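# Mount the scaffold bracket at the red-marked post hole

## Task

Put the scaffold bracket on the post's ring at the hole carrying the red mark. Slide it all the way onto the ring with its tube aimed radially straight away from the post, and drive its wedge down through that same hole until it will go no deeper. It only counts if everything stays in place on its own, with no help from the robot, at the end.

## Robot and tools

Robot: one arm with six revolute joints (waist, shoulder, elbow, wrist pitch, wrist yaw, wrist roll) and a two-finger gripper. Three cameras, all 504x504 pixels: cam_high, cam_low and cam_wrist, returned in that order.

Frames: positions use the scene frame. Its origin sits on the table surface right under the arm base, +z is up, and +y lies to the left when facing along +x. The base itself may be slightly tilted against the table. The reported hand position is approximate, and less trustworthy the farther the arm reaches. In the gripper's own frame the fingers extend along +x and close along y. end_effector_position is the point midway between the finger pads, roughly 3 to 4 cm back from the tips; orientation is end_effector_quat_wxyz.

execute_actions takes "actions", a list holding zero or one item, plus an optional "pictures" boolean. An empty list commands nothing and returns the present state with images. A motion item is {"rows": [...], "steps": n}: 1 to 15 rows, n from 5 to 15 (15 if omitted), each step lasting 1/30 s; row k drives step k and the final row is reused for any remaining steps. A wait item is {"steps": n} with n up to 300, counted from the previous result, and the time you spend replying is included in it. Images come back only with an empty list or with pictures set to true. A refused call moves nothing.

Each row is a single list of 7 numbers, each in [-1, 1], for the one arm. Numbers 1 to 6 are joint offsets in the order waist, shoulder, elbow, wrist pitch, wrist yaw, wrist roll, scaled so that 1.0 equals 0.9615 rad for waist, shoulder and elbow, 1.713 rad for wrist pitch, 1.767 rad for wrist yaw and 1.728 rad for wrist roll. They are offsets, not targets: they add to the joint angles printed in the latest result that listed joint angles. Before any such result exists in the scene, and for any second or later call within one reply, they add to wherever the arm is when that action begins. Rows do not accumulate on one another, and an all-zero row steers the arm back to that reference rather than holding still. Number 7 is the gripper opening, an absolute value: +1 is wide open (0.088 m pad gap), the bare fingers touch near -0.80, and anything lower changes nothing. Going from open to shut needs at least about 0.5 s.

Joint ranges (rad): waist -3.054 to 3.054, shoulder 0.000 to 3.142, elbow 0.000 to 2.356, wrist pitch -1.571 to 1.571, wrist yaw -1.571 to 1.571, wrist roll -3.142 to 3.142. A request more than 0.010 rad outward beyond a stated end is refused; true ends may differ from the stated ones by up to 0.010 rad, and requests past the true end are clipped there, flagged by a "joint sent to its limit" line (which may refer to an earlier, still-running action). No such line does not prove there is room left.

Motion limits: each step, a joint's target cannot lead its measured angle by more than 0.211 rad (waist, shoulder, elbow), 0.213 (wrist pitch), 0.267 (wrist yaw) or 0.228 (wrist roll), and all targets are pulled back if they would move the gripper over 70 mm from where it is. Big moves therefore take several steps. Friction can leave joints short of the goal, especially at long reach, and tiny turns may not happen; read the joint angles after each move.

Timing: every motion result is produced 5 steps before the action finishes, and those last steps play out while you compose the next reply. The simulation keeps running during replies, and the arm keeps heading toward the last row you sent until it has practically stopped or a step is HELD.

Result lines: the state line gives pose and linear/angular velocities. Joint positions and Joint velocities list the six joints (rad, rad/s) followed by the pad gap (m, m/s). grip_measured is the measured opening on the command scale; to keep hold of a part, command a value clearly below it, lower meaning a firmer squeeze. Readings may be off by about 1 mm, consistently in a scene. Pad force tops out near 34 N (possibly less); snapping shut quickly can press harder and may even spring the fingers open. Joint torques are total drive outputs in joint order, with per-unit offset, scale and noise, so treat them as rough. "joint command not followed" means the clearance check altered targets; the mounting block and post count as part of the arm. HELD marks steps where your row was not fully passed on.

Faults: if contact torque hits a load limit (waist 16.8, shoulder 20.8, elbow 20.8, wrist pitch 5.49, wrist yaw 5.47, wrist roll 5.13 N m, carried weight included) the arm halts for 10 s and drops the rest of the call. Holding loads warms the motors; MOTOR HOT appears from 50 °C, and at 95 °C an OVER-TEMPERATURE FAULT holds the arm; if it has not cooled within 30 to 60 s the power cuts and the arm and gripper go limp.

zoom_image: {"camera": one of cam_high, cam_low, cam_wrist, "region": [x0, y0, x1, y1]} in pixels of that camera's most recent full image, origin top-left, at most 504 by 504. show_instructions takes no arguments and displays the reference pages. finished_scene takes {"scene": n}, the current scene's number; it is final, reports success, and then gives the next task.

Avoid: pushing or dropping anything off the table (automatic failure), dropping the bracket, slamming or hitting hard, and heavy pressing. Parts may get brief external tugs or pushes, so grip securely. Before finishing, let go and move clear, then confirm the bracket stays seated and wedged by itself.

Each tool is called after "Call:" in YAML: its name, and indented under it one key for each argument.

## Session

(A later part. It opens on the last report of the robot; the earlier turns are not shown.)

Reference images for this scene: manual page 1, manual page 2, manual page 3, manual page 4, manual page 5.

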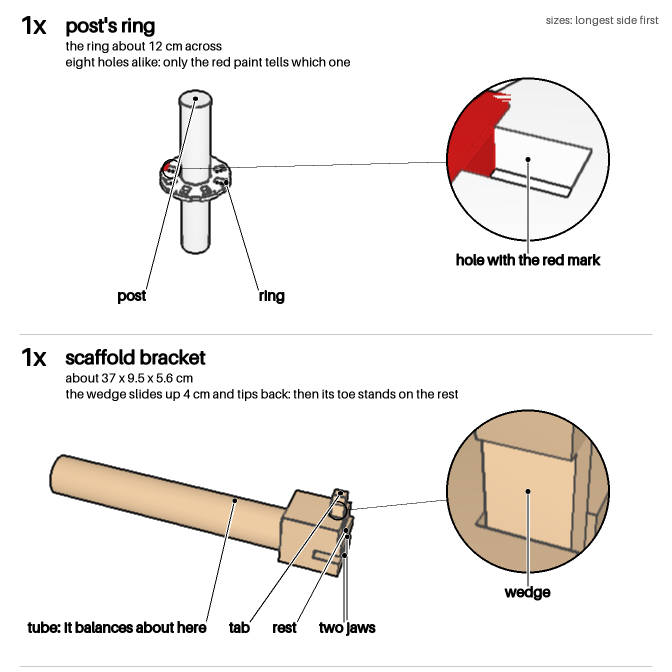

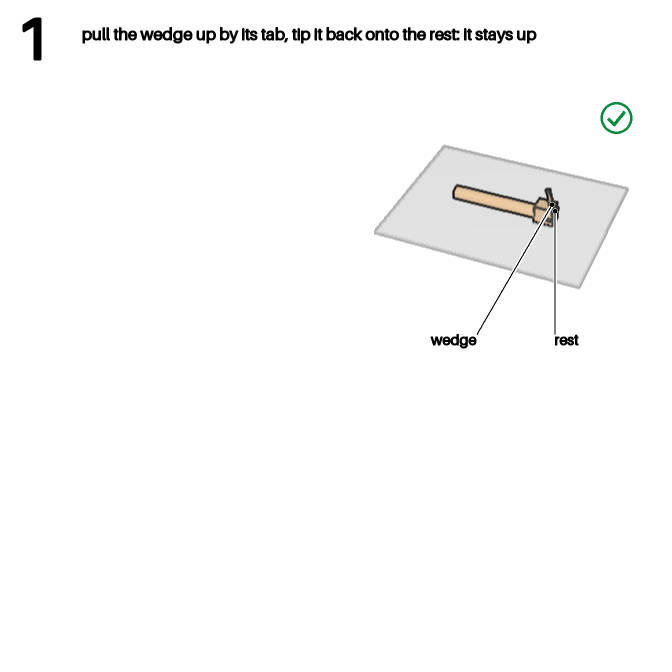

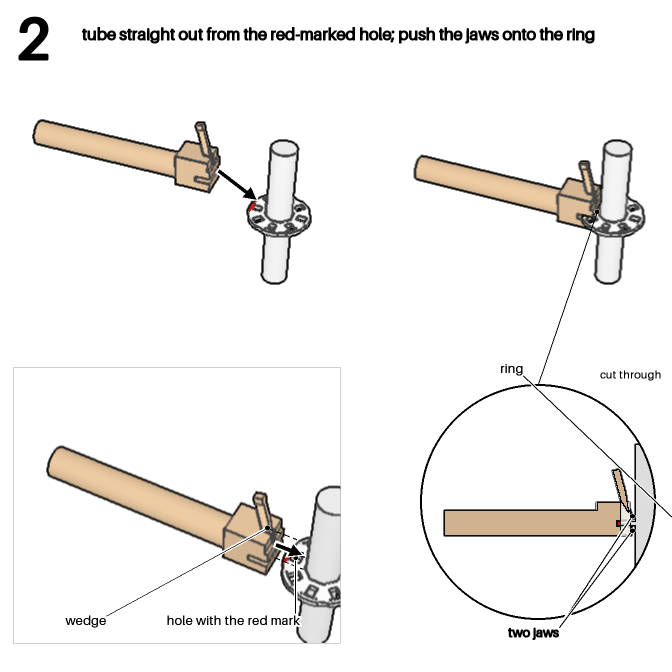

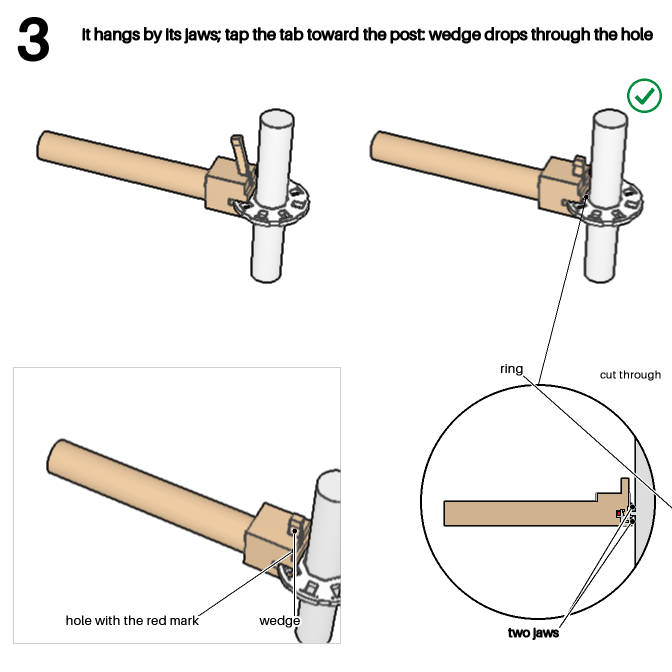

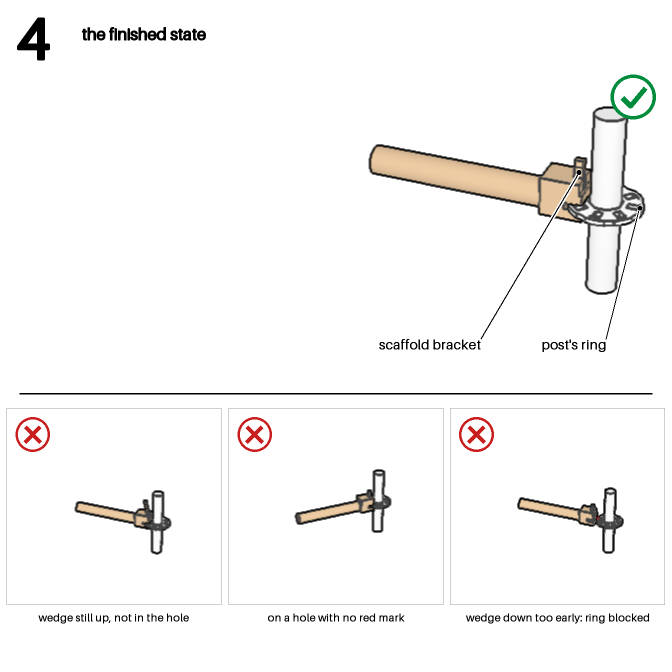

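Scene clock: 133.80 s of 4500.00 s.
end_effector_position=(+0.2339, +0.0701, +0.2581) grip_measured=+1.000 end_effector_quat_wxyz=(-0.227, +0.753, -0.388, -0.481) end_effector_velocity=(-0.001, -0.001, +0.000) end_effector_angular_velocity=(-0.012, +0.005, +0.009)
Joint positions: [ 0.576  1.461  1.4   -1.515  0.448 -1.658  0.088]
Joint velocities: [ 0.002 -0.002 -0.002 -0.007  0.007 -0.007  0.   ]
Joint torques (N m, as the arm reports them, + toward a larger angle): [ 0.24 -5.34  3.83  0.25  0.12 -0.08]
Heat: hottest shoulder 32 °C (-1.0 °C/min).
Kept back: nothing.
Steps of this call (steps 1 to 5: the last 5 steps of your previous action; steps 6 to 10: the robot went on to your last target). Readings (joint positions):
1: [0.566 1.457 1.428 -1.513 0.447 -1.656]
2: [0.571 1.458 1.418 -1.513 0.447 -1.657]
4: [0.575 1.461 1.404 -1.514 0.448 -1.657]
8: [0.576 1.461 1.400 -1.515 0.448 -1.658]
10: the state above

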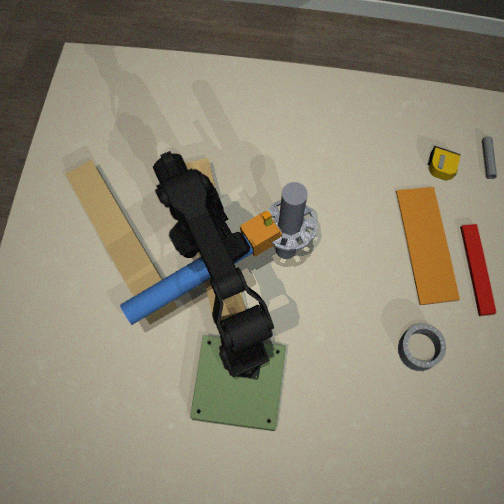

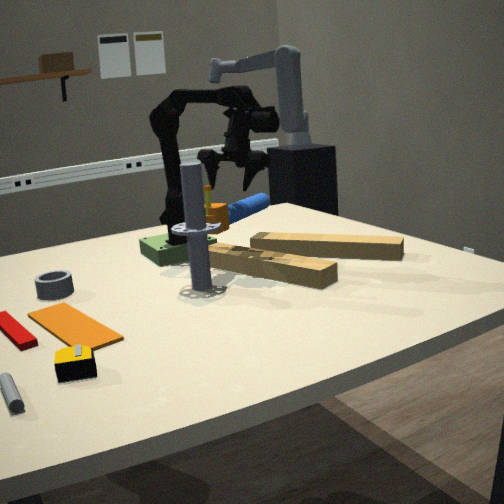

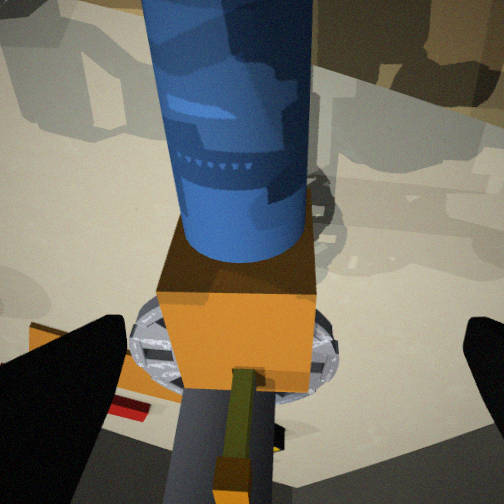

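Call:
execute_actions:
  actions:
    - {"rows":[[-0.03,-0.02,-0.02,0,0,-0.03,1],[-0.07,-0.04,-0.04,0,0,-0.07,1],[-0.107,-0.055,-0.06,0,0,-0.1,1]],"steps":15}

Call:
execute_actions:
  actions:
    - {"steps":8}
  pictures: true

Scene clock: 135.03 s of 4500.00 s.
end_effector_position=(+0.2287, +0.0412, +0.2561) grip_measured=+1.000 end_effector_quat_wxyz=(-0.190, +0.750, -0.385, -0.503) end_effector_velocity=(-0.006, -0.005, -0.005) end_effector_angular_velocity=(-0.019, +0.054, +0.060)
Joint positions: [ 0.478  1.415  1.353 -1.516  0.447 -1.822  0.088]
Joint velocities: [-0.012 -0.012 -0.027 -0.007 -0.007 -0.081  0.   ]
Joint torques (N m, as the arm reports them, + toward a larger angle): [-0.33 -5.54  3.71  0.46  0.25 -0.09]
Heat: hottest shoulder 32 °C (-2.0 °C/min).
Steps of this call (steps 1 to 27: the robot went on to your last target; steps 28 to 37: the first 10 steps of this action). Readings (joint positions):
28: [0.575 1.460 1.398 -1.515 0.447 -1.670]
29: [0.565 1.454 1.393 -1.515 0.447 -1.698]
31: [0.521 1.436 1.370 -1.515 0.447 -1.765]
35: [0.479 1.416 1.354 -1.516 0.447 -1.814]
37: the state above

Scene clock: 135.30 s of 4500.00 s.
end_effector_position=(+0.2284, +0.0407, +0.2556) grip_measured=+1.000 end_effector_quat_wxyz=(-0.188, +0.750, -0.384, -0.505) end_effector_velocity=(+0.000, +0.001, -0.001) end_effector_angular_velocity=(+0.008, -0.000, +0.004)
Joint positions: [ 0.476  1.415  1.351 -1.516  0.447 -1.828  0.088]
Joint velocities: [-0.002 -0.002 -0.002  0.007 -0.007 -0.007  0.   ]
Joint torques (N m, as the arm reports them, + toward a larger angle): [-0.39 -5.59  3.63  0.46  0.24 -0.06]
Heat: hottest shoulder 32 °C (-2.0 °C/min).
Kept back: nothing.
Steps of this call (steps 1 to 5: the last 5 steps of your previous action; steps 6 to 8: the robot went on to your last target). Readings (joint positions):
1: [0.477 1.415 1.352 -1.516 0.447 -1.824]
2: [0.477 1.415 1.351 -1.516 0.447 -1.826]
4: [0.477 1.415 1.351 -1.516 0.447 -1.827]
8: the state above

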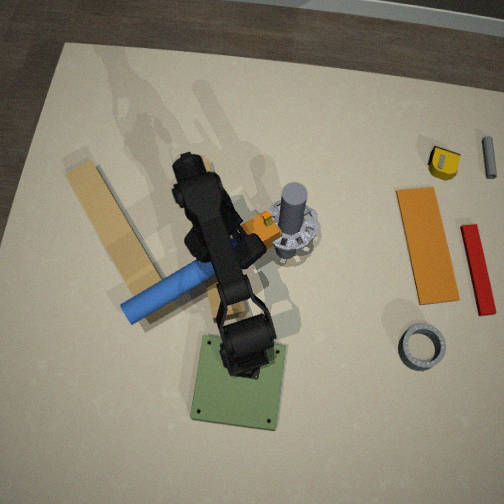

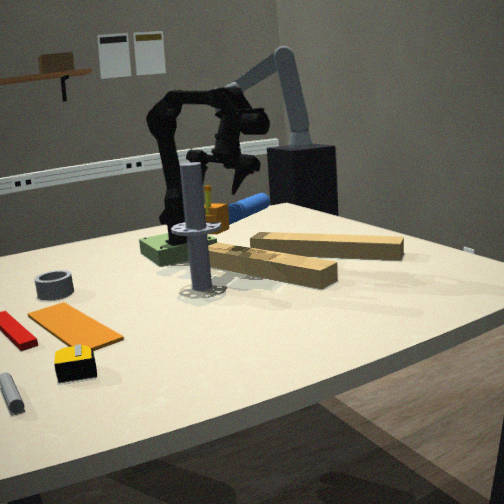

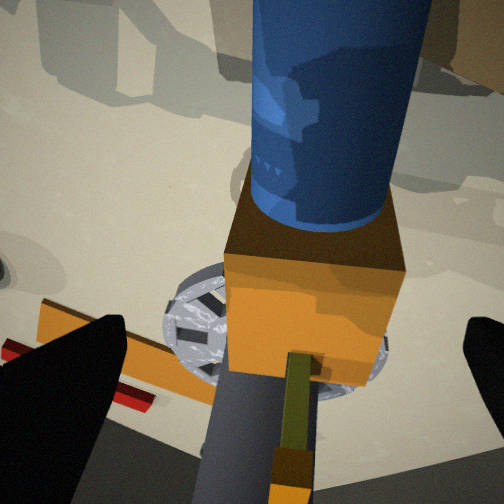

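Call:
execute_actions:
  actions:
    - {"rows":[[0,0.01,-0.05,0.028,0,0.02,1],[0,0.015,-0.1,0.057,0,0.04,1],[0,0.015,-0.15,0.085,0,0.052,1],[0,0.015,-0.2,0.114,0,0.052,1],[0,0.012,-0.25,0.142,0,0.052,1],[0,0.01,-0.3,0.17,0,0.052,1],[0,0.01,-0.345,0.196,0,0.052,1]],"steps":15}

Call:
execute_actions:
  actions:
    - {"steps":12}
  pictures: true

Call:
zoom_image:
  camera: "cam_low"
  region: [150, 130, 310, 260]

Scene clock: 136.00 s of 4500.00 s.
end_effector_position=(+0.2300, +0.0414, +0.1772) grip_measured=+1.000 end_effector_quat_wxyz=(-0.212, +0.738, -0.409, -0.493) end_effector_velocity=(-0.031, -0.015, -0.133) end_effector_angular_velocity=(-0.060, +0.138, -0.009)
Joint positions: [ 0.476  1.427  1.048 -1.221  0.447 -1.744  0.088]
Joint velocities: [-0.002  0.056 -0.486  0.388 -0.007  0.007  0.   ]
Joint torques (N m, as the arm reports them, + toward a larger angle): [-0.06 -5.72  5.29  0.87  0.21  0.07]
Heat: hottest shoulder 32 °C (-2.0 °C/min).
Steps of this call (steps 1 to 11: the robot went on to your last target; steps 12 to 21: the first 10 steps of this action). Readings (joint positions):
12: [0.476 1.414 1.345 -1.508 0.447 -1.823]
13: [0.476 1.414 1.329 -1.485 0.447 -1.807]
15: [0.476 1.414 1.270 -1.412 0.447 -1.773]
19: [0.476 1.420 1.097 -1.255 0.447 -1.747]
21: the state above

Scene clock: 136.40 s of 4500.00 s.
end_effector_position=(+0.2324, +0.0426, +0.1719) grip_measured=+1.000 end_effector_quat_wxyz=(-0.219, +0.740, -0.406, -0.488) end_effector_velocity=(+0.003, +0.002, -0.001) end_effector_angular_velocity=(+0.015, -0.014, +0.004)
Joint positions: [ 0.476  1.428  1.028 -1.183  0.447 -1.741  0.088]
Joint velocities: [-0.002 -0.002 -0.002  0.022 -0.007 -0.007  0.   ]
Joint torques (N m, as the arm reports them, + toward a larger angle): [-0.02 -5.35  3.7   0.67  0.21  0.06]
Heat: hottest shoulder 32 °C (-2.0 °C/min).
Kept back: nothing.
Steps of this call (steps 1 to 5: the last 5 steps of your previous action; steps 6 to 12: the robot went on to your last target). Readings (joint positions):
1: [0.476 1.428 1.037 -1.209 0.447 -1.743]
2: [0.476 1.428 1.032 -1.201 0.447 -1.743]
4: [0.476 1.428 1.030 -1.190 0.447 -1.741]
8: [0.476 1.428 1.029 -1.185 0.447 -1.741]
12: the state above

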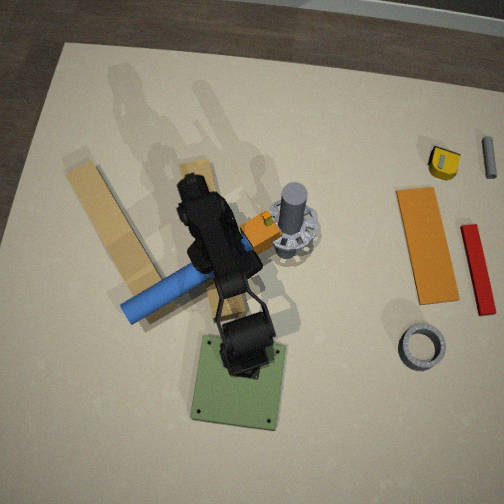

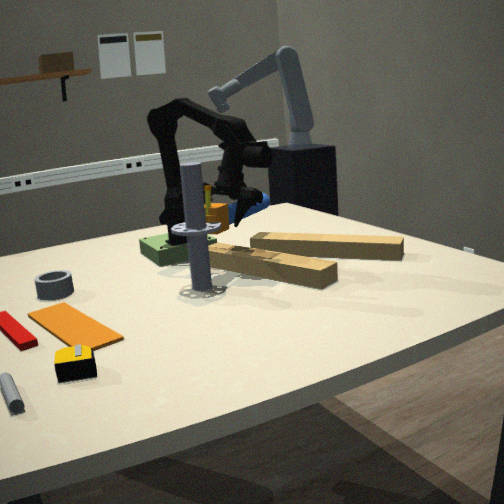

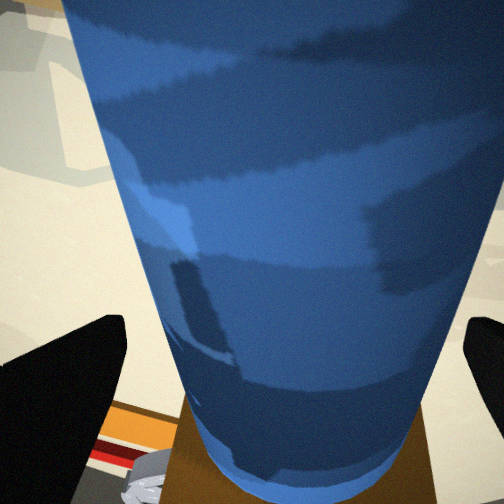

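Region (150, 130, 310, 260) of cam_low's 504x504 image, scaled by 3.150, with more detail than that image has; it fills the top 410 rows of this view, and the rest is white.

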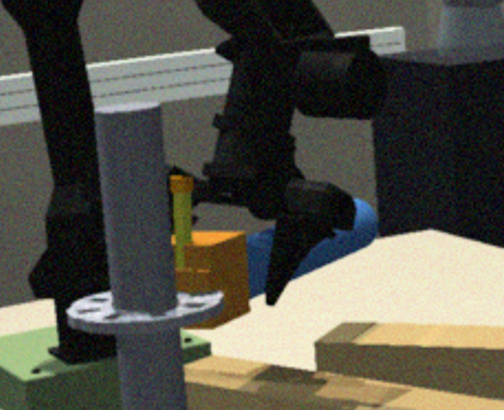

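Call:
execute_actions:
  actions:
    - {"rows":[[0,0,0,0,0,0,0.6],[0,0,0,0,0,0,0.4],[0,0,0,0,0,0,0.2],[0,0,0,0,0,0,0.0],[0,0,0,0,0,0,-0.2],[0,0,0,0,0,0,-0.35]],"steps":15}

Call:
execute_actions:
  actions:
    - {"steps":8}
  pictures: true

Scene clock: 136.87 s of 4500.00 s.
end_effector_position=(+0.2337, +0.0435, +0.1716) grip_measured=+0.335 end_effector_quat_wxyz=(-0.222, +0.741, -0.404, -0.487) end_effector_velocity=(+0.000, +0.001, -0.001) end_effector_angular_velocity=(+0.008, -0.001, +0.004)
Joint positions: [ 0.476  1.428  1.027 -1.175  0.445 -1.742  0.055]
Joint velocities: [-0.002 -0.002 -0.002  0.007 -0.007 -0.007  0.   ]
Joint torques (N m, as the arm reports them, + toward a larger angle): [-0.08 -5.01  4.53 -0.12  0.29  0.01]
Heat: hottest shoulder 32 °C (-2.0 °C/min).
Steps of this call (steps 1 to 4: the robot went on to your last target; steps 5 to 14: the first 10 steps of this action). Readings (joint positions):
5: [0.476 1.428 1.027 -1.183 0.447 -1.741]
6: [0.476 1.428 1.027 -1.183 0.447 -1.741]
8: [0.476 1.428 1.027 -1.183 0.447 -1.741]
12: [0.476 1.428 1.027 -1.175 0.445 -1.742]
14: the state above

Scene clock: 137.13 s of 4500.00 s.
end_effector_position=(+0.2337, +0.0435, +0.1716) grip_measured=+0.335 end_effector_quat_wxyz=(-0.222, +0.741, -0.404, -0.487) end_effector_velocity=(-0.005, -0.002, -0.002) end_effector_angular_velocity=(-0.007, +0.030, +0.004)
Joint positions: [ 0.476  1.428  1.027 -1.175  0.445 -1.742  0.055]
Joint velocities: [-0.002  0.002 -0.002 -0.022 -0.007 -0.007  0.   ]
Joint torques (N m, as the arm reports them, + toward a larger angle): [-0.07 -5.01  4.57 -0.13  0.3   0.02]
Heat: hottest shoulder 32 °C (-2.0 °C/min).
Kept back: nothing.
Steps of this call (steps 1 to 5: the last 5 steps of your previous action; steps 6 to 8: the robot went on to your last target). Readings (joint positions):
1: [0.476 1.428 1.027 -1.175 0.445 -1.742]
2: [0.476 1.428 1.027 -1.175 0.445 -1.742]
4: [0.476 1.428 1.027 -1.175 0.445 -1.742]
8: the state above

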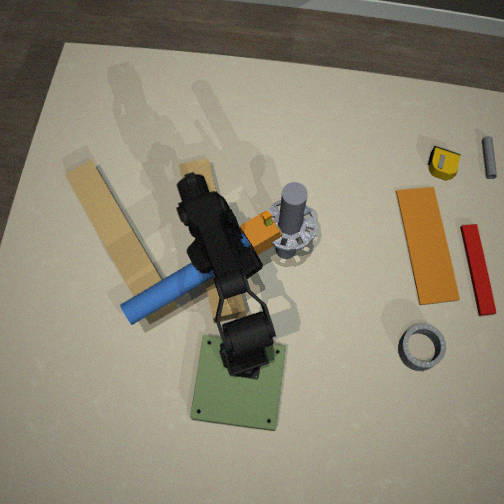

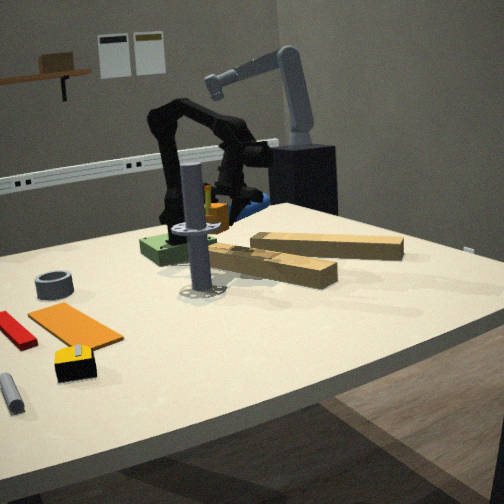

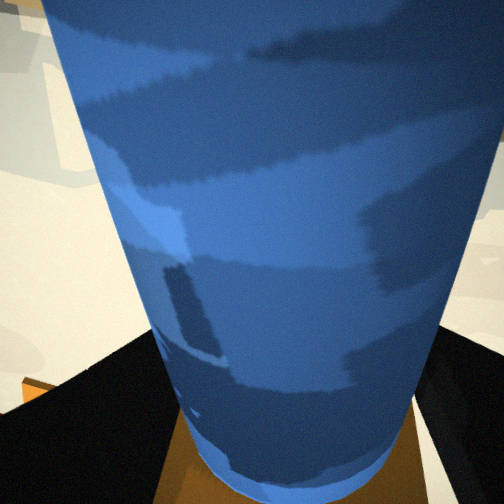

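Call:
execute_actions:
  actions:
    - {"rows":[[0,0.01,0.01,0,0,0.015,-0.35],[-0.003,0.02,0.02,0,0,0.03,-0.35],[-0.006,0.03,0.032,0,0,0.045,-0.35],[-0.008,0.032,0.034,0,0,0.06,-0.35],[-0.008,0.032,0.034,0,0,0.07,-0.35]],"steps":15}

Call:
execute_actions:
  actions:
    - {"steps":8}
  pictures: true

Call:
zoom_image:
  camera: "cam_low"
  region: [150, 130, 310, 260]

Scene clock: 138.23 s of 4500.00 s.
end_effector_position=(+0.2377, +0.0457, +0.1715) grip_measured=+0.328 end_effector_quat_wxyz=(-0.252, +0.729, -0.427, -0.472) end_effector_velocity=(-0.002, +0.003, -0.003) end_effector_angular_velocity=(+0.013, +0.022, -0.004)
Joint positions: [ 0.475  1.453  1.049 -1.181  0.442 -1.653  0.055]
Joint velocities: [ 0.002  0.012  0.002 -0.007 -0.022  0.007 -0.   ]
Joint torques (N m, as the arm reports them, + toward a larger angle): [-0.77 -4.59  5.41  0.83  0.33  0.83]
Heat: hottest shoulder 32 °C (-2.0 °C/min).
Steps of this call (steps 1 to 15: the robot went on to your last target; steps 16 to 23: nothing new was sent; steps 24 to 33: the first 10 steps of this action). Readings (joint positions):
24: [0.476 1.428 1.027 -1.175 0.445 -1.742]
25: [0.476 1.430 1.029 -1.176 0.445 -1.738]
27: [0.476 1.440 1.039 -1.181 0.444 -1.707]
31: [0.475 1.451 1.048 -1.180 0.442 -1.656]
33: the state above

Scene clock: 138.50 s of 4500.00 s.
end_effector_position=(+0.2378, +0.0458, +0.1716) grip_measured=+0.328 end_effector_quat_wxyz=(-0.253, +0.728, -0.428, -0.472) end_effector_velocity=(-0.005, -0.002, -0.001) end_effector_angular_velocity=(+0.001, +0.015, -0.022)
Joint positions: [ 0.475  1.454  1.05  -1.181  0.442 -1.651  0.055]
Joint velocities: [-0.002 -0.002 -0.002 -0.022 -0.007  0.022 -0.   ]
Joint torques (N m, as the arm reports them, + toward a larger angle): [-0.78 -4.62  5.48  0.88  0.35  0.89]
Heat: hottest shoulder 32 °C (-2.0 °C/min).
Kept back: nothing.
Steps of this call (steps 1 to 5: the last 5 steps of your previous action; steps 6 to 8: the robot went on to your last target). Readings (joint positions):
1: [0.475 1.453 1.049 -1.181 0.442 -1.653]
2: [0.475 1.453 1.050 -1.181 0.442 -1.652]
4: [0.475 1.453 1.050 -1.181 0.442 -1.651]
8: the state above

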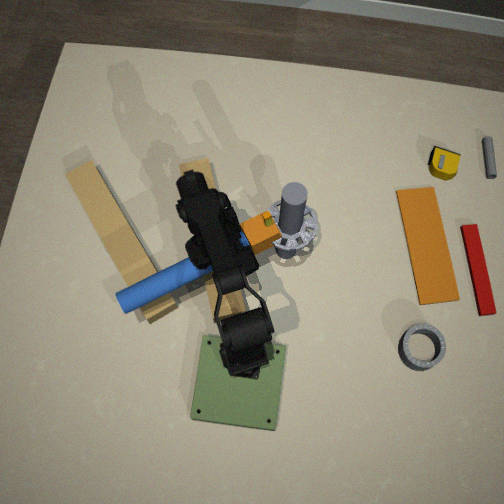

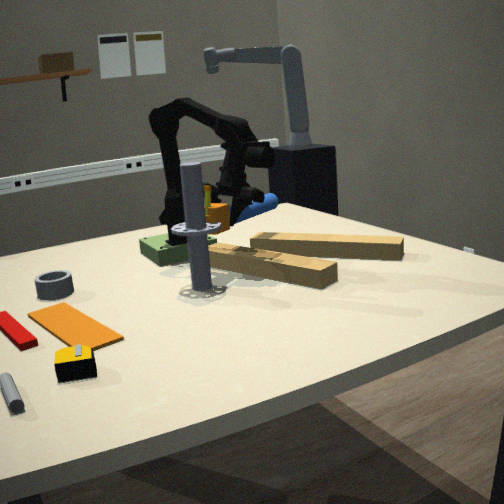

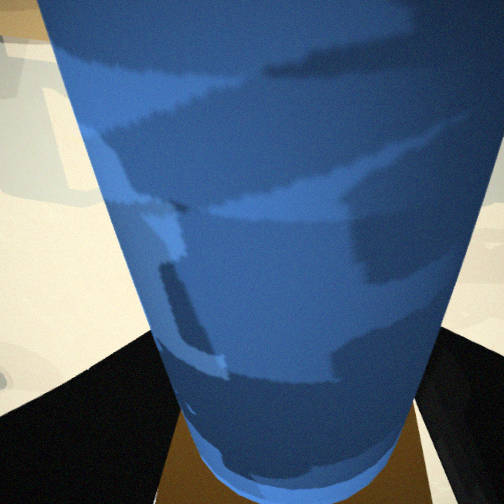

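Region (150, 130, 310, 260) of cam_low's 504x504 image, scaled by 3.150, with more detail than that image has; it fills the top 410 rows of this view, and the rest is white.

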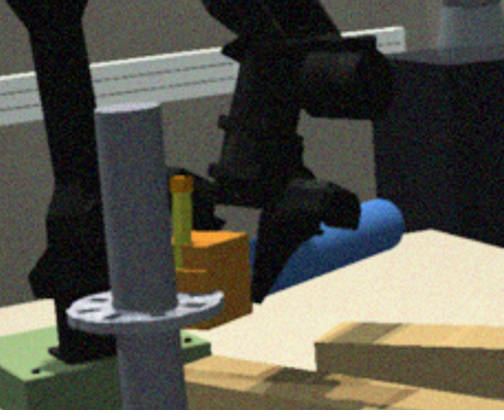

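Call:
zoom_image:
  camera: "cam_high"
  region: [230, 170, 330, 270]

Region (230, 170, 330, 270) of cam_high's 504x504 image, scaled by 5.040, with more detail than that image has.

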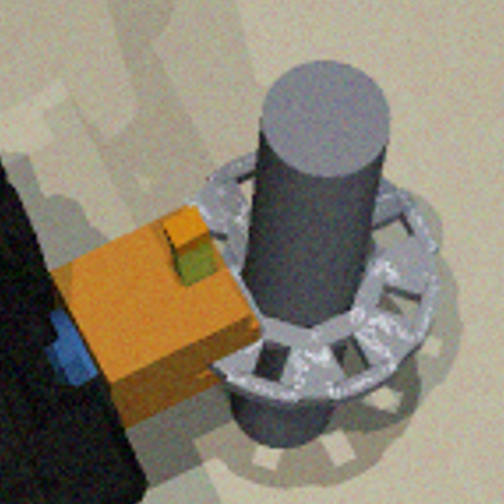

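Call:
execute_actions:
  actions:
    - {"rows":[[-0.01,0.004,0.004,0,0,-0.004,-0.35],[-0.02,0.008,0.008,0,0,-0.008,-0.35],[-0.03,0.012,0.012,0,0,-0.012,-0.35],[-0.04,0.016,0.016,0,0,-0.016,-0.35],[-0.05,0.02,0.02,0,0,-0.02,-0.35]],"steps":15}

Call:
execute_actions:
  actions:
    - {"steps":8}
  pictures: true

Call:
zoom_image:
  camera: "cam_high"
  region: [230, 170, 330, 270]

Scene clock: 139.87 s of 4500.00 s.
end_effector_position=(+0.2383, +0.0452, +0.1715) grip_measured=+0.327 end_effector_quat_wxyz=(-0.260, +0.720, -0.425, -0.483) end_effector_velocity=(-0.004, +0.000, +0.000) end_effector_angular_velocity=(+0.024, +0.035, +0.008)
Joint positions: [ 0.455  1.456  1.059 -1.185  0.412 -1.669  0.055]
Joint velocities: [-0.012 -0.002  0.007 -0.022 -0.037 -0.022 -0.   ]
Joint torques (N m, as the arm reports them, + toward a larger angle): [-2.65 -3.31  5.4   0.73  1.5  -0.45]
Heat: hottest shoulder 32 °C (-2.0 °C/min).
Steps of this call (steps 1 to 15: the robot went on to your last target; steps 16 to 31: nothing new was sent; steps 32 to 41: the first 10 steps of this action). Readings (joint positions):
32: [0.475 1.454 1.050 -1.181 0.441 -1.648]
33: [0.475 1.454 1.050 -1.181 0.441 -1.649]
35: [0.469 1.454 1.052 -1.181 0.431 -1.655]
39: [0.456 1.455 1.058 -1.185 0.413 -1.667]
41: the state above

Scene clock: 140.13 s of 4500.00 s.
end_effector_position=(+0.2382, +0.0451, +0.1715) grip_measured=+0.327 end_effector_quat_wxyz=(-0.260, +0.720, -0.425, -0.483) end_effector_velocity=(-0.003, +0.001, -0.000) end_effector_angular_velocity=(+0.015, +0.019, +0.018)
Joint positions: [ 0.454  1.456  1.06  -1.186  0.41  -1.67   0.055]
Joint velocities: [-0.002 -0.007 -0.002 -0.007 -0.022 -0.022 -0.   ]
Joint torques (N m, as the arm reports them, + toward a larger angle): [-2.72 -3.2   5.39  0.75  1.54 -0.47]
Heat: hottest shoulder 32 °C (-2.0 °C/min).
Kept back: nothing.
Steps of this call (steps 1 to 5: the last 5 steps of your previous action; steps 6 to 8: the robot went on to your last target). Readings (joint positions):
1: [0.454 1.456 1.059 -1.185 0.411 -1.669]
2: [0.454 1.456 1.060 -1.185 0.411 -1.669]
4: [0.454 1.456 1.060 -1.186 0.410 -1.670]
8: the state above

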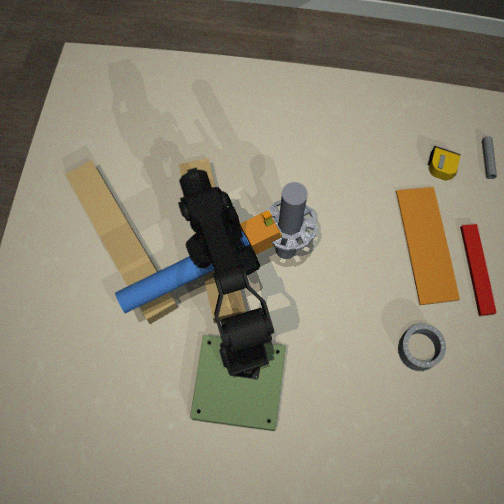

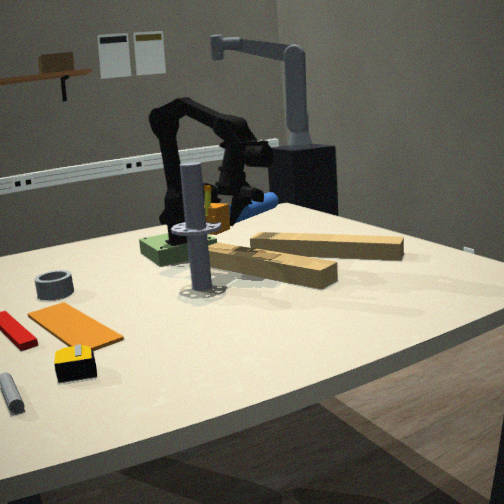

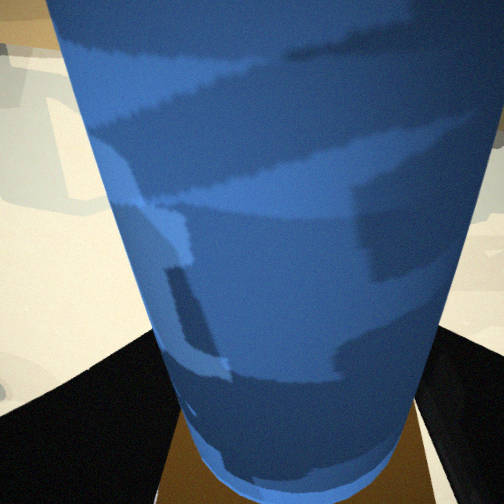

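Region (230, 170, 330, 270) of cam_high's 504x504 image, scaled by 5.040, with more detail than that image has.

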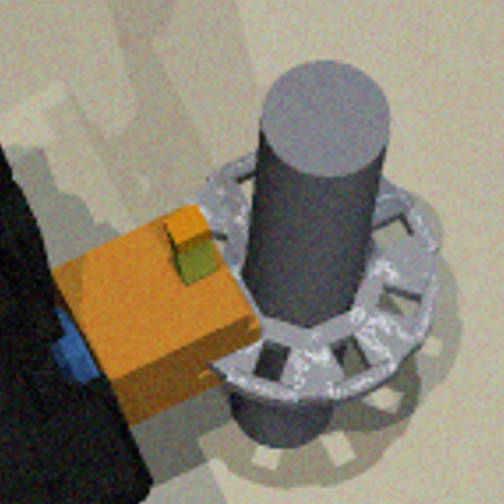

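Call:
execute_actions:
  actions:
    - {"rows":[[0.01,0,0,0,0.01,0.01,-0.35],[0.02,0,0,0,0.02,0.02,-0.35],[0.02,0,0,0,0.02,0.03,-0.35],[0.02,0,0,0,0.02,0.04,-0.35],[0.02,0,0,0,0.02,0.05,-0.35]],"steps":15}

Call:
execute_actions:
  actions:
    - {"steps":8}
  pictures: true

Call:
zoom_image:
  camera: "cam_high"
  region: [100, 160, 330, 330]

Scene clock: 141.97 s of 4500.00 s.
end_effector_position=(+0.2397, +0.0468, +0.1722) grip_measured=+0.323 end_effector_quat_wxyz=(-0.267, +0.723, -0.436, -0.465) end_effector_velocity=(-0.000, +0.003, -0.003) end_effector_angular_velocity=(+0.022, +0.005, -0.009)
Joint positions: [ 0.474  1.461  1.059 -1.182  0.439 -1.615  0.055]
Joint velocities: [-0.002  0.002 -0.002  0.007 -0.022  0.007 -0.   ]
Joint torques (N m, as the arm reports them, + toward a larger angle): [-0.17 -5.97  4.55  0.17  0.48  0.82]
Heat: hottest shoulder 31 °C (-3.0 °C/min).
Steps of this call (steps 1 to 15: the robot went on to your last target; steps 16 to 45: nothing new was sent; steps 46 to 55: the first 10 steps of this action). Readings (joint positions):
46: [0.455 1.456 1.060 -1.186 0.412 -1.670]
47: [0.459 1.456 1.060 -1.186 0.418 -1.665]
49: [0.467 1.457 1.059 -1.183 0.430 -1.646]
53: [0.474 1.460 1.059 -1.182 0.438 -1.623]
55: the state above

Scene clock: 142.23 s of 4500.00 s.
end_effector_position=(+0.2397, +0.0468, +0.1722) grip_measured=+0.323 end_effector_quat_wxyz=(-0.268, +0.723, -0.436, -0.464) end_effector_velocity=(-0.006, -0.001, -0.002) end_effector_angular_velocity=(-0.007, +0.030, +0.009)
Joint positions: [ 0.474  1.461  1.059 -1.182  0.439 -1.614  0.055]
Joint velocities: [ 0.002 -0.002 -0.007 -0.022 -0.007 -0.007 -0.   ]
Joint torques (N m, as the arm reports them, + toward a larger angle): [-0.2  -5.84  4.53  0.17  0.48  0.95]
Heat: hottest shoulder 31 °C (-3.0 °C/min).
Kept back: nothing.
Steps of this call (steps 1 to 5: the last 5 steps of your previous action; steps 6 to 8: the robot went on to your last target). Readings (joint positions):
1: [0.474 1.461 1.059 -1.182 0.439 -1.615]
2: [0.474 1.461 1.059 -1.182 0.439 -1.615]
4: [0.474 1.461 1.059 -1.182 0.439 -1.615]
8: the state above

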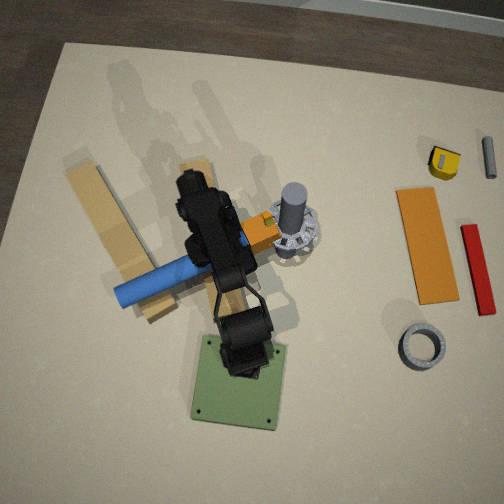

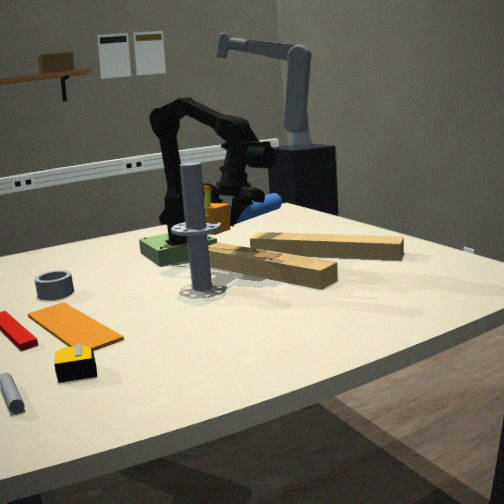

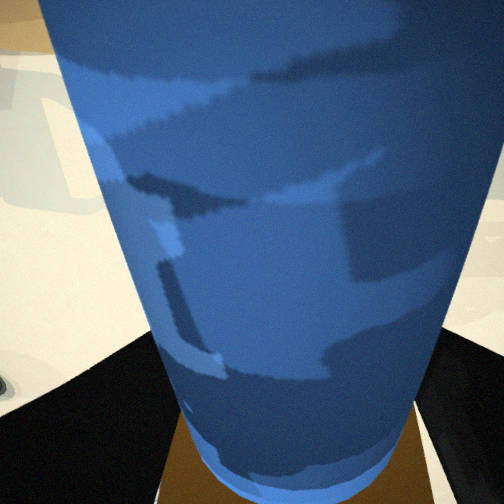

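Region (100, 160, 330, 330) of cam_high's 504x504 image, scaled by 2.191, with more detail than that image has; it fills the top 373 rows of this view, and the rest is white.

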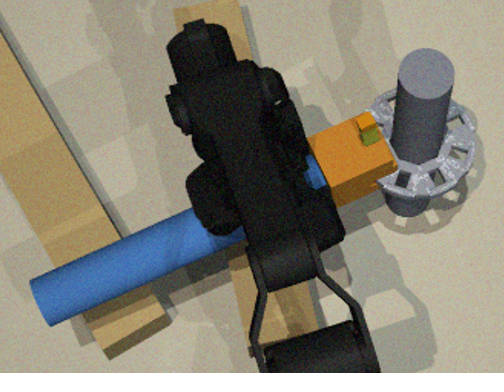

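Call:
execute_actions:
  actions:
    - {"rows":[[0,0.006,0.006,0,0,0.008,-0.35],[0,0.012,0.012,0,0,0.016,-0.35],[0,0.018,0.018,0,0,0.025,-0.35]],"steps":15}

Call:
execute_actions:
  actions:
    - {"steps":8}
  pictures: true

Call:
zoom_image:
  camera: "cam_high"
  region: [100, 160, 330, 330]

Scene clock: 143.70 s of 4500.00 s.
end_effector_position=(+0.2405, +0.0474, +0.1715) grip_measured=+0.323 end_effector_quat_wxyz=(-0.270, +0.720, -0.442, -0.462) end_effector_velocity=(-0.004, -0.003, -0.000) end_effector_angular_velocity=(-0.002, +0.020, -0.014)
Joint positions: [ 0.476  1.472  1.066 -1.186  0.441 -1.596  0.055]
Joint velocities: [-0.007  0.002  0.002 -0.022 -0.007  0.007  0.   ]
Joint torques (N m, as the arm reports them, + toward a larger angle): [-0.18 -4.7   5.46  0.78  0.16  0.72]
Heat: hottest shoulder 31 °C (-3.0 °C/min).
Steps of this call (steps 1 to 15: the robot went on to your last target; steps 16 to 34: nothing new was sent; steps 35 to 44: the first 10 steps of this action). Readings (joint positions):
35: [0.475 1.462 1.059 -1.181 0.439 -1.612]
36: [0.475 1.464 1.059 -1.182 0.439 -1.612]
38: [0.475 1.467 1.062 -1.184 0.440 -1.604]
42: [0.476 1.471 1.065 -1.186 0.441 -1.597]
44: the state above

Scene clock: 143.97 s of 4500.00 s.
end_effector_position=(+0.2405, +0.0474, +0.1715) grip_measured=+0.323 end_effector_quat_wxyz=(-0.270, +0.720, -0.442, -0.462) end_effector_velocity=(-0.002, +0.001, -0.001) end_effector_angular_velocity=(+0.002, +0.013, +0.009)
Joint positions: [ 0.476  1.472  1.066 -1.187  0.441 -1.595  0.055]
Joint velocities: [ 0.002 -0.002 -0.002 -0.007 -0.007 -0.007 -0.   ]
Joint torques (N m, as the arm reports them, + toward a larger angle): [-0.18 -4.59  5.48  0.78  0.15  0.74]
Heat: hottest shoulder 31 °C (-3.0 °C/min).
Kept back: nothing.
Steps of this call (steps 1 to 5: the last 5 steps of your previous action; steps 6 to 8: the robot went on to your last target). Readings (joint positions):
1: [0.476 1.472 1.066 -1.187 0.441 -1.596]
2: [0.476 1.472 1.066 -1.187 0.441 -1.596]
4: [0.476 1.472 1.066 -1.187 0.441 -1.596]
8: the state above

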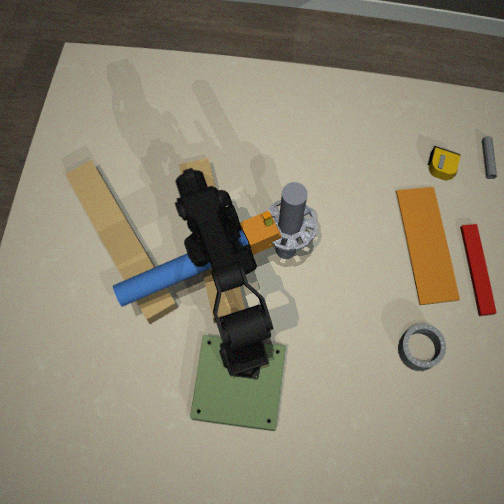

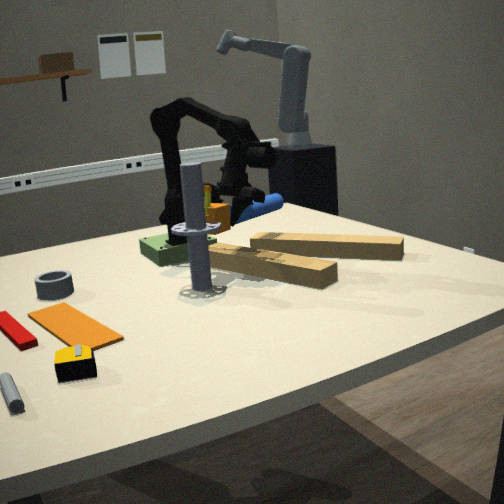

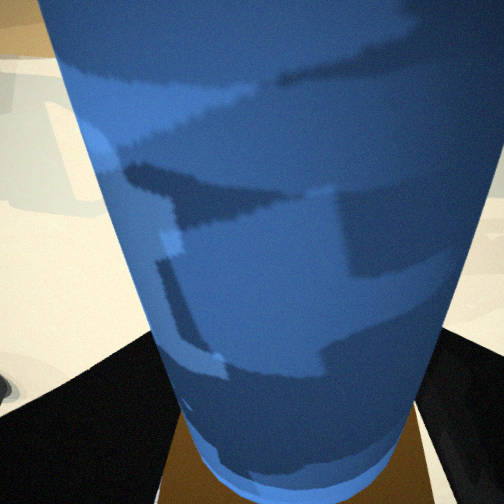

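Region (100, 160, 330, 330) of cam_high's 504x504 image, scaled by 2.191, with more detail than that image has; it fills the top 373 rows of this view, and the rest is white.

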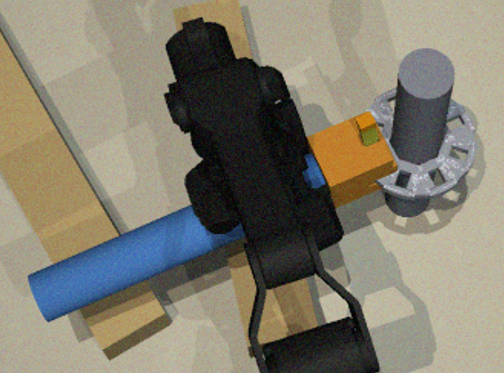

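Call:
zoom_image:
  camera: "cam_low"
  region: [160, 170, 250, 250]

Region (160, 170, 250, 250) of cam_low's 504x504 image, scaled by 5.600, with more detail than that image has.

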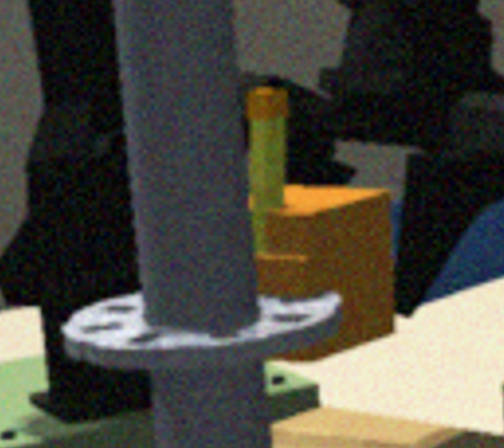

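Call:
execute_actions:
  actions:
    - {"rows":[[0,0,0,0,0,-0.01,0.5],[0,0,0,0,0,-0.02,1],[0,0,0,0,0,-0.02,1],[0,0,0,0,0,-0.02,1],[0,0,0,0,0,-0.02,1],[0,0,0,0,0,-0.02,1],[0,0,0,0,0,-0.02,1],[0,0,0.05,-0.028,0,-0.02,1],[0,0,0.12,-0.068,0,-0.02,1],[0,0,0.2,-0.113,0,-0.02,1],[0,0,0.3,-0.17,0,-0.02,1],[0,0,0.4,-0.225,0,-0.02,1],[0,0.01,0.5,-0.225,0,-0.02,1],[0,0.02,0.52,-0.215,0,-0.02,1]],"steps":15}

Call:
execute_actions:
  actions:
    - {"steps":15}

Scene clock: 145.17 s of 4500.00 s.
end_effector_position=(+0.2374, +0.0460, +0.1846) grip_measured=+0.810 end_effector_quat_wxyz=(-0.248, +0.718, -0.442, -0.476) end_effector_velocity=(-0.038, -0.019, +0.283) end_effector_angular_velocity=(-0.225, +0.444, +0.049)
Joint positions: [ 0.475  1.478  1.123 -1.27   0.439 -1.626  0.079]
Joint velocities: [ 0.002  0.1    1.199 -1.575  0.007 -0.051  0.176]
Joint torques (N m, as the arm reports them, + toward a larger angle): [ 0.   -6.74  7.83  0.59  0.23 -0.07]
Heat: hottest shoulder 31 °C (-3.0 °C/min).
Steps of this call (steps 1 to 15: the robot went on to your last target; steps 16 to 26: nothing new was sent; steps 27 to 36: the first 10 steps of this action). Readings (joint positions):
27: [0.476 1.472 1.066 -1.187 0.441 -1.594]
28: [0.476 1.472 1.066 -1.187 0.441 -1.594]
30: [0.475 1.472 1.066 -1.187 0.440 -1.598]
34: [0.475 1.472 1.071 -1.194 0.439 -1.624]
36: the state above

Scene clock: 145.67 s of 4500.00 s.
end_effector_position=(+0.2549, +0.0547, +0.2914) grip_measured=+1.000 end_effector_quat_wxyz=(-0.298, +0.740, -0.409, -0.443) end_effector_velocity=(-0.002, -0.001, +0.003) end_effector_angular_velocity=(+0.001, +0.012, +0.005)
Joint positions: [ 0.475  1.485  1.555 -1.55   0.439 -1.628  0.088]
Joint velocities: [-0.002  0.002  0.017 -0.022 -0.007 -0.007  0.   ]
Joint torques (N m, as the arm reports them, + toward a larger angle): [-0.01 -4.8   5.28  0.41  0.23 -0.06]
Heat: hottest shoulder 31 °C (-3.0 °C/min).
Kept back: nothing.
Steps of this call (steps 1 to 5: the last 5 steps of your previous action; steps 6 to 15: the robot went on to your last target). Readings (joint positions):
1: [0.475 1.480 1.172 -1.326 0.439 -1.627]
2: [0.475 1.482 1.230 -1.386 0.439 -1.627]
4: [0.475 1.482 1.352 -1.483 0.439 -1.628]
8: [0.475 1.481 1.529 -1.530 0.439 -1.628]
15: the state above

Call:
execute_actions:
  actions:
    - {"rows":[[-0.04,0.01,0.02,-0.005,0.01,-0.025,0],[-0.09,0.015,0.02,-0.005,0.01,-0.05,-0.9],[-0.14,0.015,0.02,-0.005,0.01,-0.08,-0.9],[-0.19,0.015,0.02,-0.005,0.01,-0.108,-0.9],[-0.218,0.015,0.02,-0.005,0.01,-0.124,-0.9]],"steps":15}

Call:
execute_actions:
  actions:
    - {"steps":10}
  pictures: true

Call:
zoom_image:
  camera: "cam_low"
  region: [150, 130, 310, 260]

Scene clock: 146.27 s of 4500.00 s.
end_effector_position=(+0.2627, -0.0006, +0.2932) grip_measured=-0.151 end_effector_quat_wxyz=(-0.266, +0.727, -0.443, -0.452) end_effector_velocity=(-0.007, -0.014, +0.000) end_effector_angular_velocity=(-0.015, +0.094, +0.084)
Joint positions: [ 0.272  1.493  1.566 -1.556  0.457 -1.828  0.032]
Joint velocities: [-0.056 -0.002  0.007 -0.037 -0.022 -0.154 -0.175]
Joint torques (N m, as the arm reports them, + toward a larger angle): [-0.1  -4.75  5.21  0.43  0.22 -0.09]
Heat: hottest shoulder 31 °C (-3.0 °C/min).
Steps of this call (steps 1 to 8: the robot went on to your last target; steps 9 to 18: the first 10 steps of this action). Readings (joint positions):
9: [0.472 1.486 1.559 -1.553 0.440 -1.638]
10: [0.460 1.487 1.562 -1.554 0.442 -1.658]
12: [0.400 1.490 1.565 -1.554 0.446 -1.723]
16: [0.282 1.493 1.566 -1.556 0.457 -1.813]
18: the state above

Scene clock: 146.60 s of 4500.00 s.
end_effector_position=(+0.2627, -0.0014, +0.2932) grip_measured=-0.785 end_effector_quat_wxyz=(-0.262, +0.728, -0.441, -0.455) end_effector_velocity=(-0.002, -0.002, -0.001) end_effector_angular_velocity=(+0.001, +0.018, +0.013)
Joint positions: [ 0.269  1.493  1.566 -1.556  0.457 -1.84   0.001]
Joint velocities: [-0.007 -0.002 -0.002 -0.007 -0.007 -0.022 -0.   ]
Joint torques (N m, as the arm reports them, + toward a larger angle): [-0.25 -4.79  5.2   0.44  0.22 -0.04]
Heat: hottest shoulder 31 °C (-3.0 °C/min).
Kept back: nothing.
Steps of this call (steps 1 to 5: the last 5 steps of your previous action; steps 6 to 10: the robot went on to your last target). Readings (joint positions):
1: [0.271 1.493 1.566 -1.556 0.457 -1.831]
2: [0.271 1.493 1.566 -1.556 0.457 -1.834]
4: [0.270 1.493 1.566 -1.556 0.457 -1.837]
8: [0.269 1.493 1.566 -1.556 0.457 -1.839]
10: the state above

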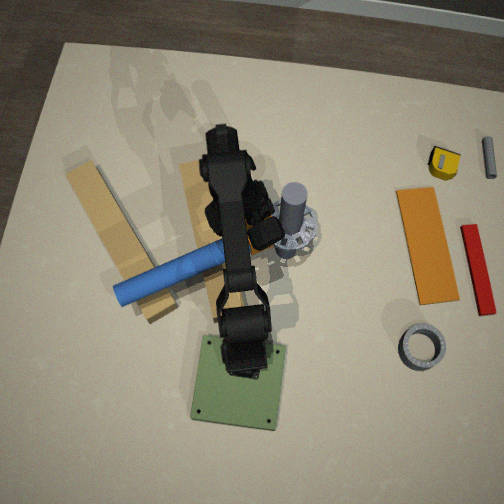

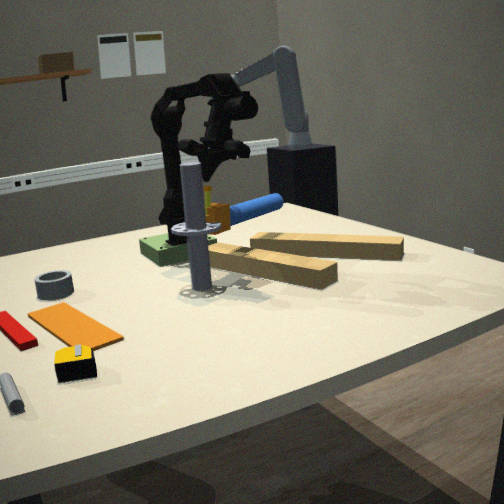

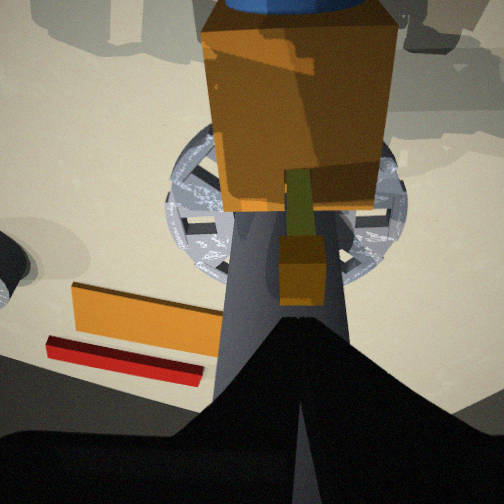

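Region (150, 130, 310, 260) of cam_low's 504x504 image, scaled by 3.150, with more detail than that image has; it fills the top 410 rows of this view, and the rest is white.

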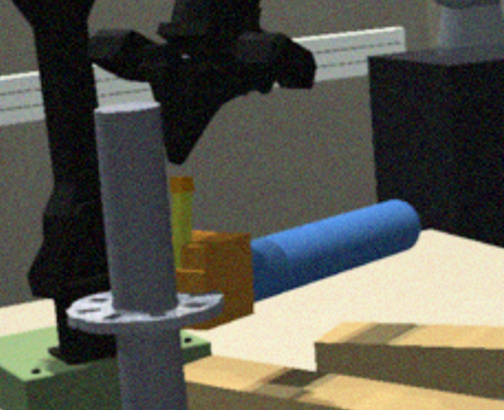

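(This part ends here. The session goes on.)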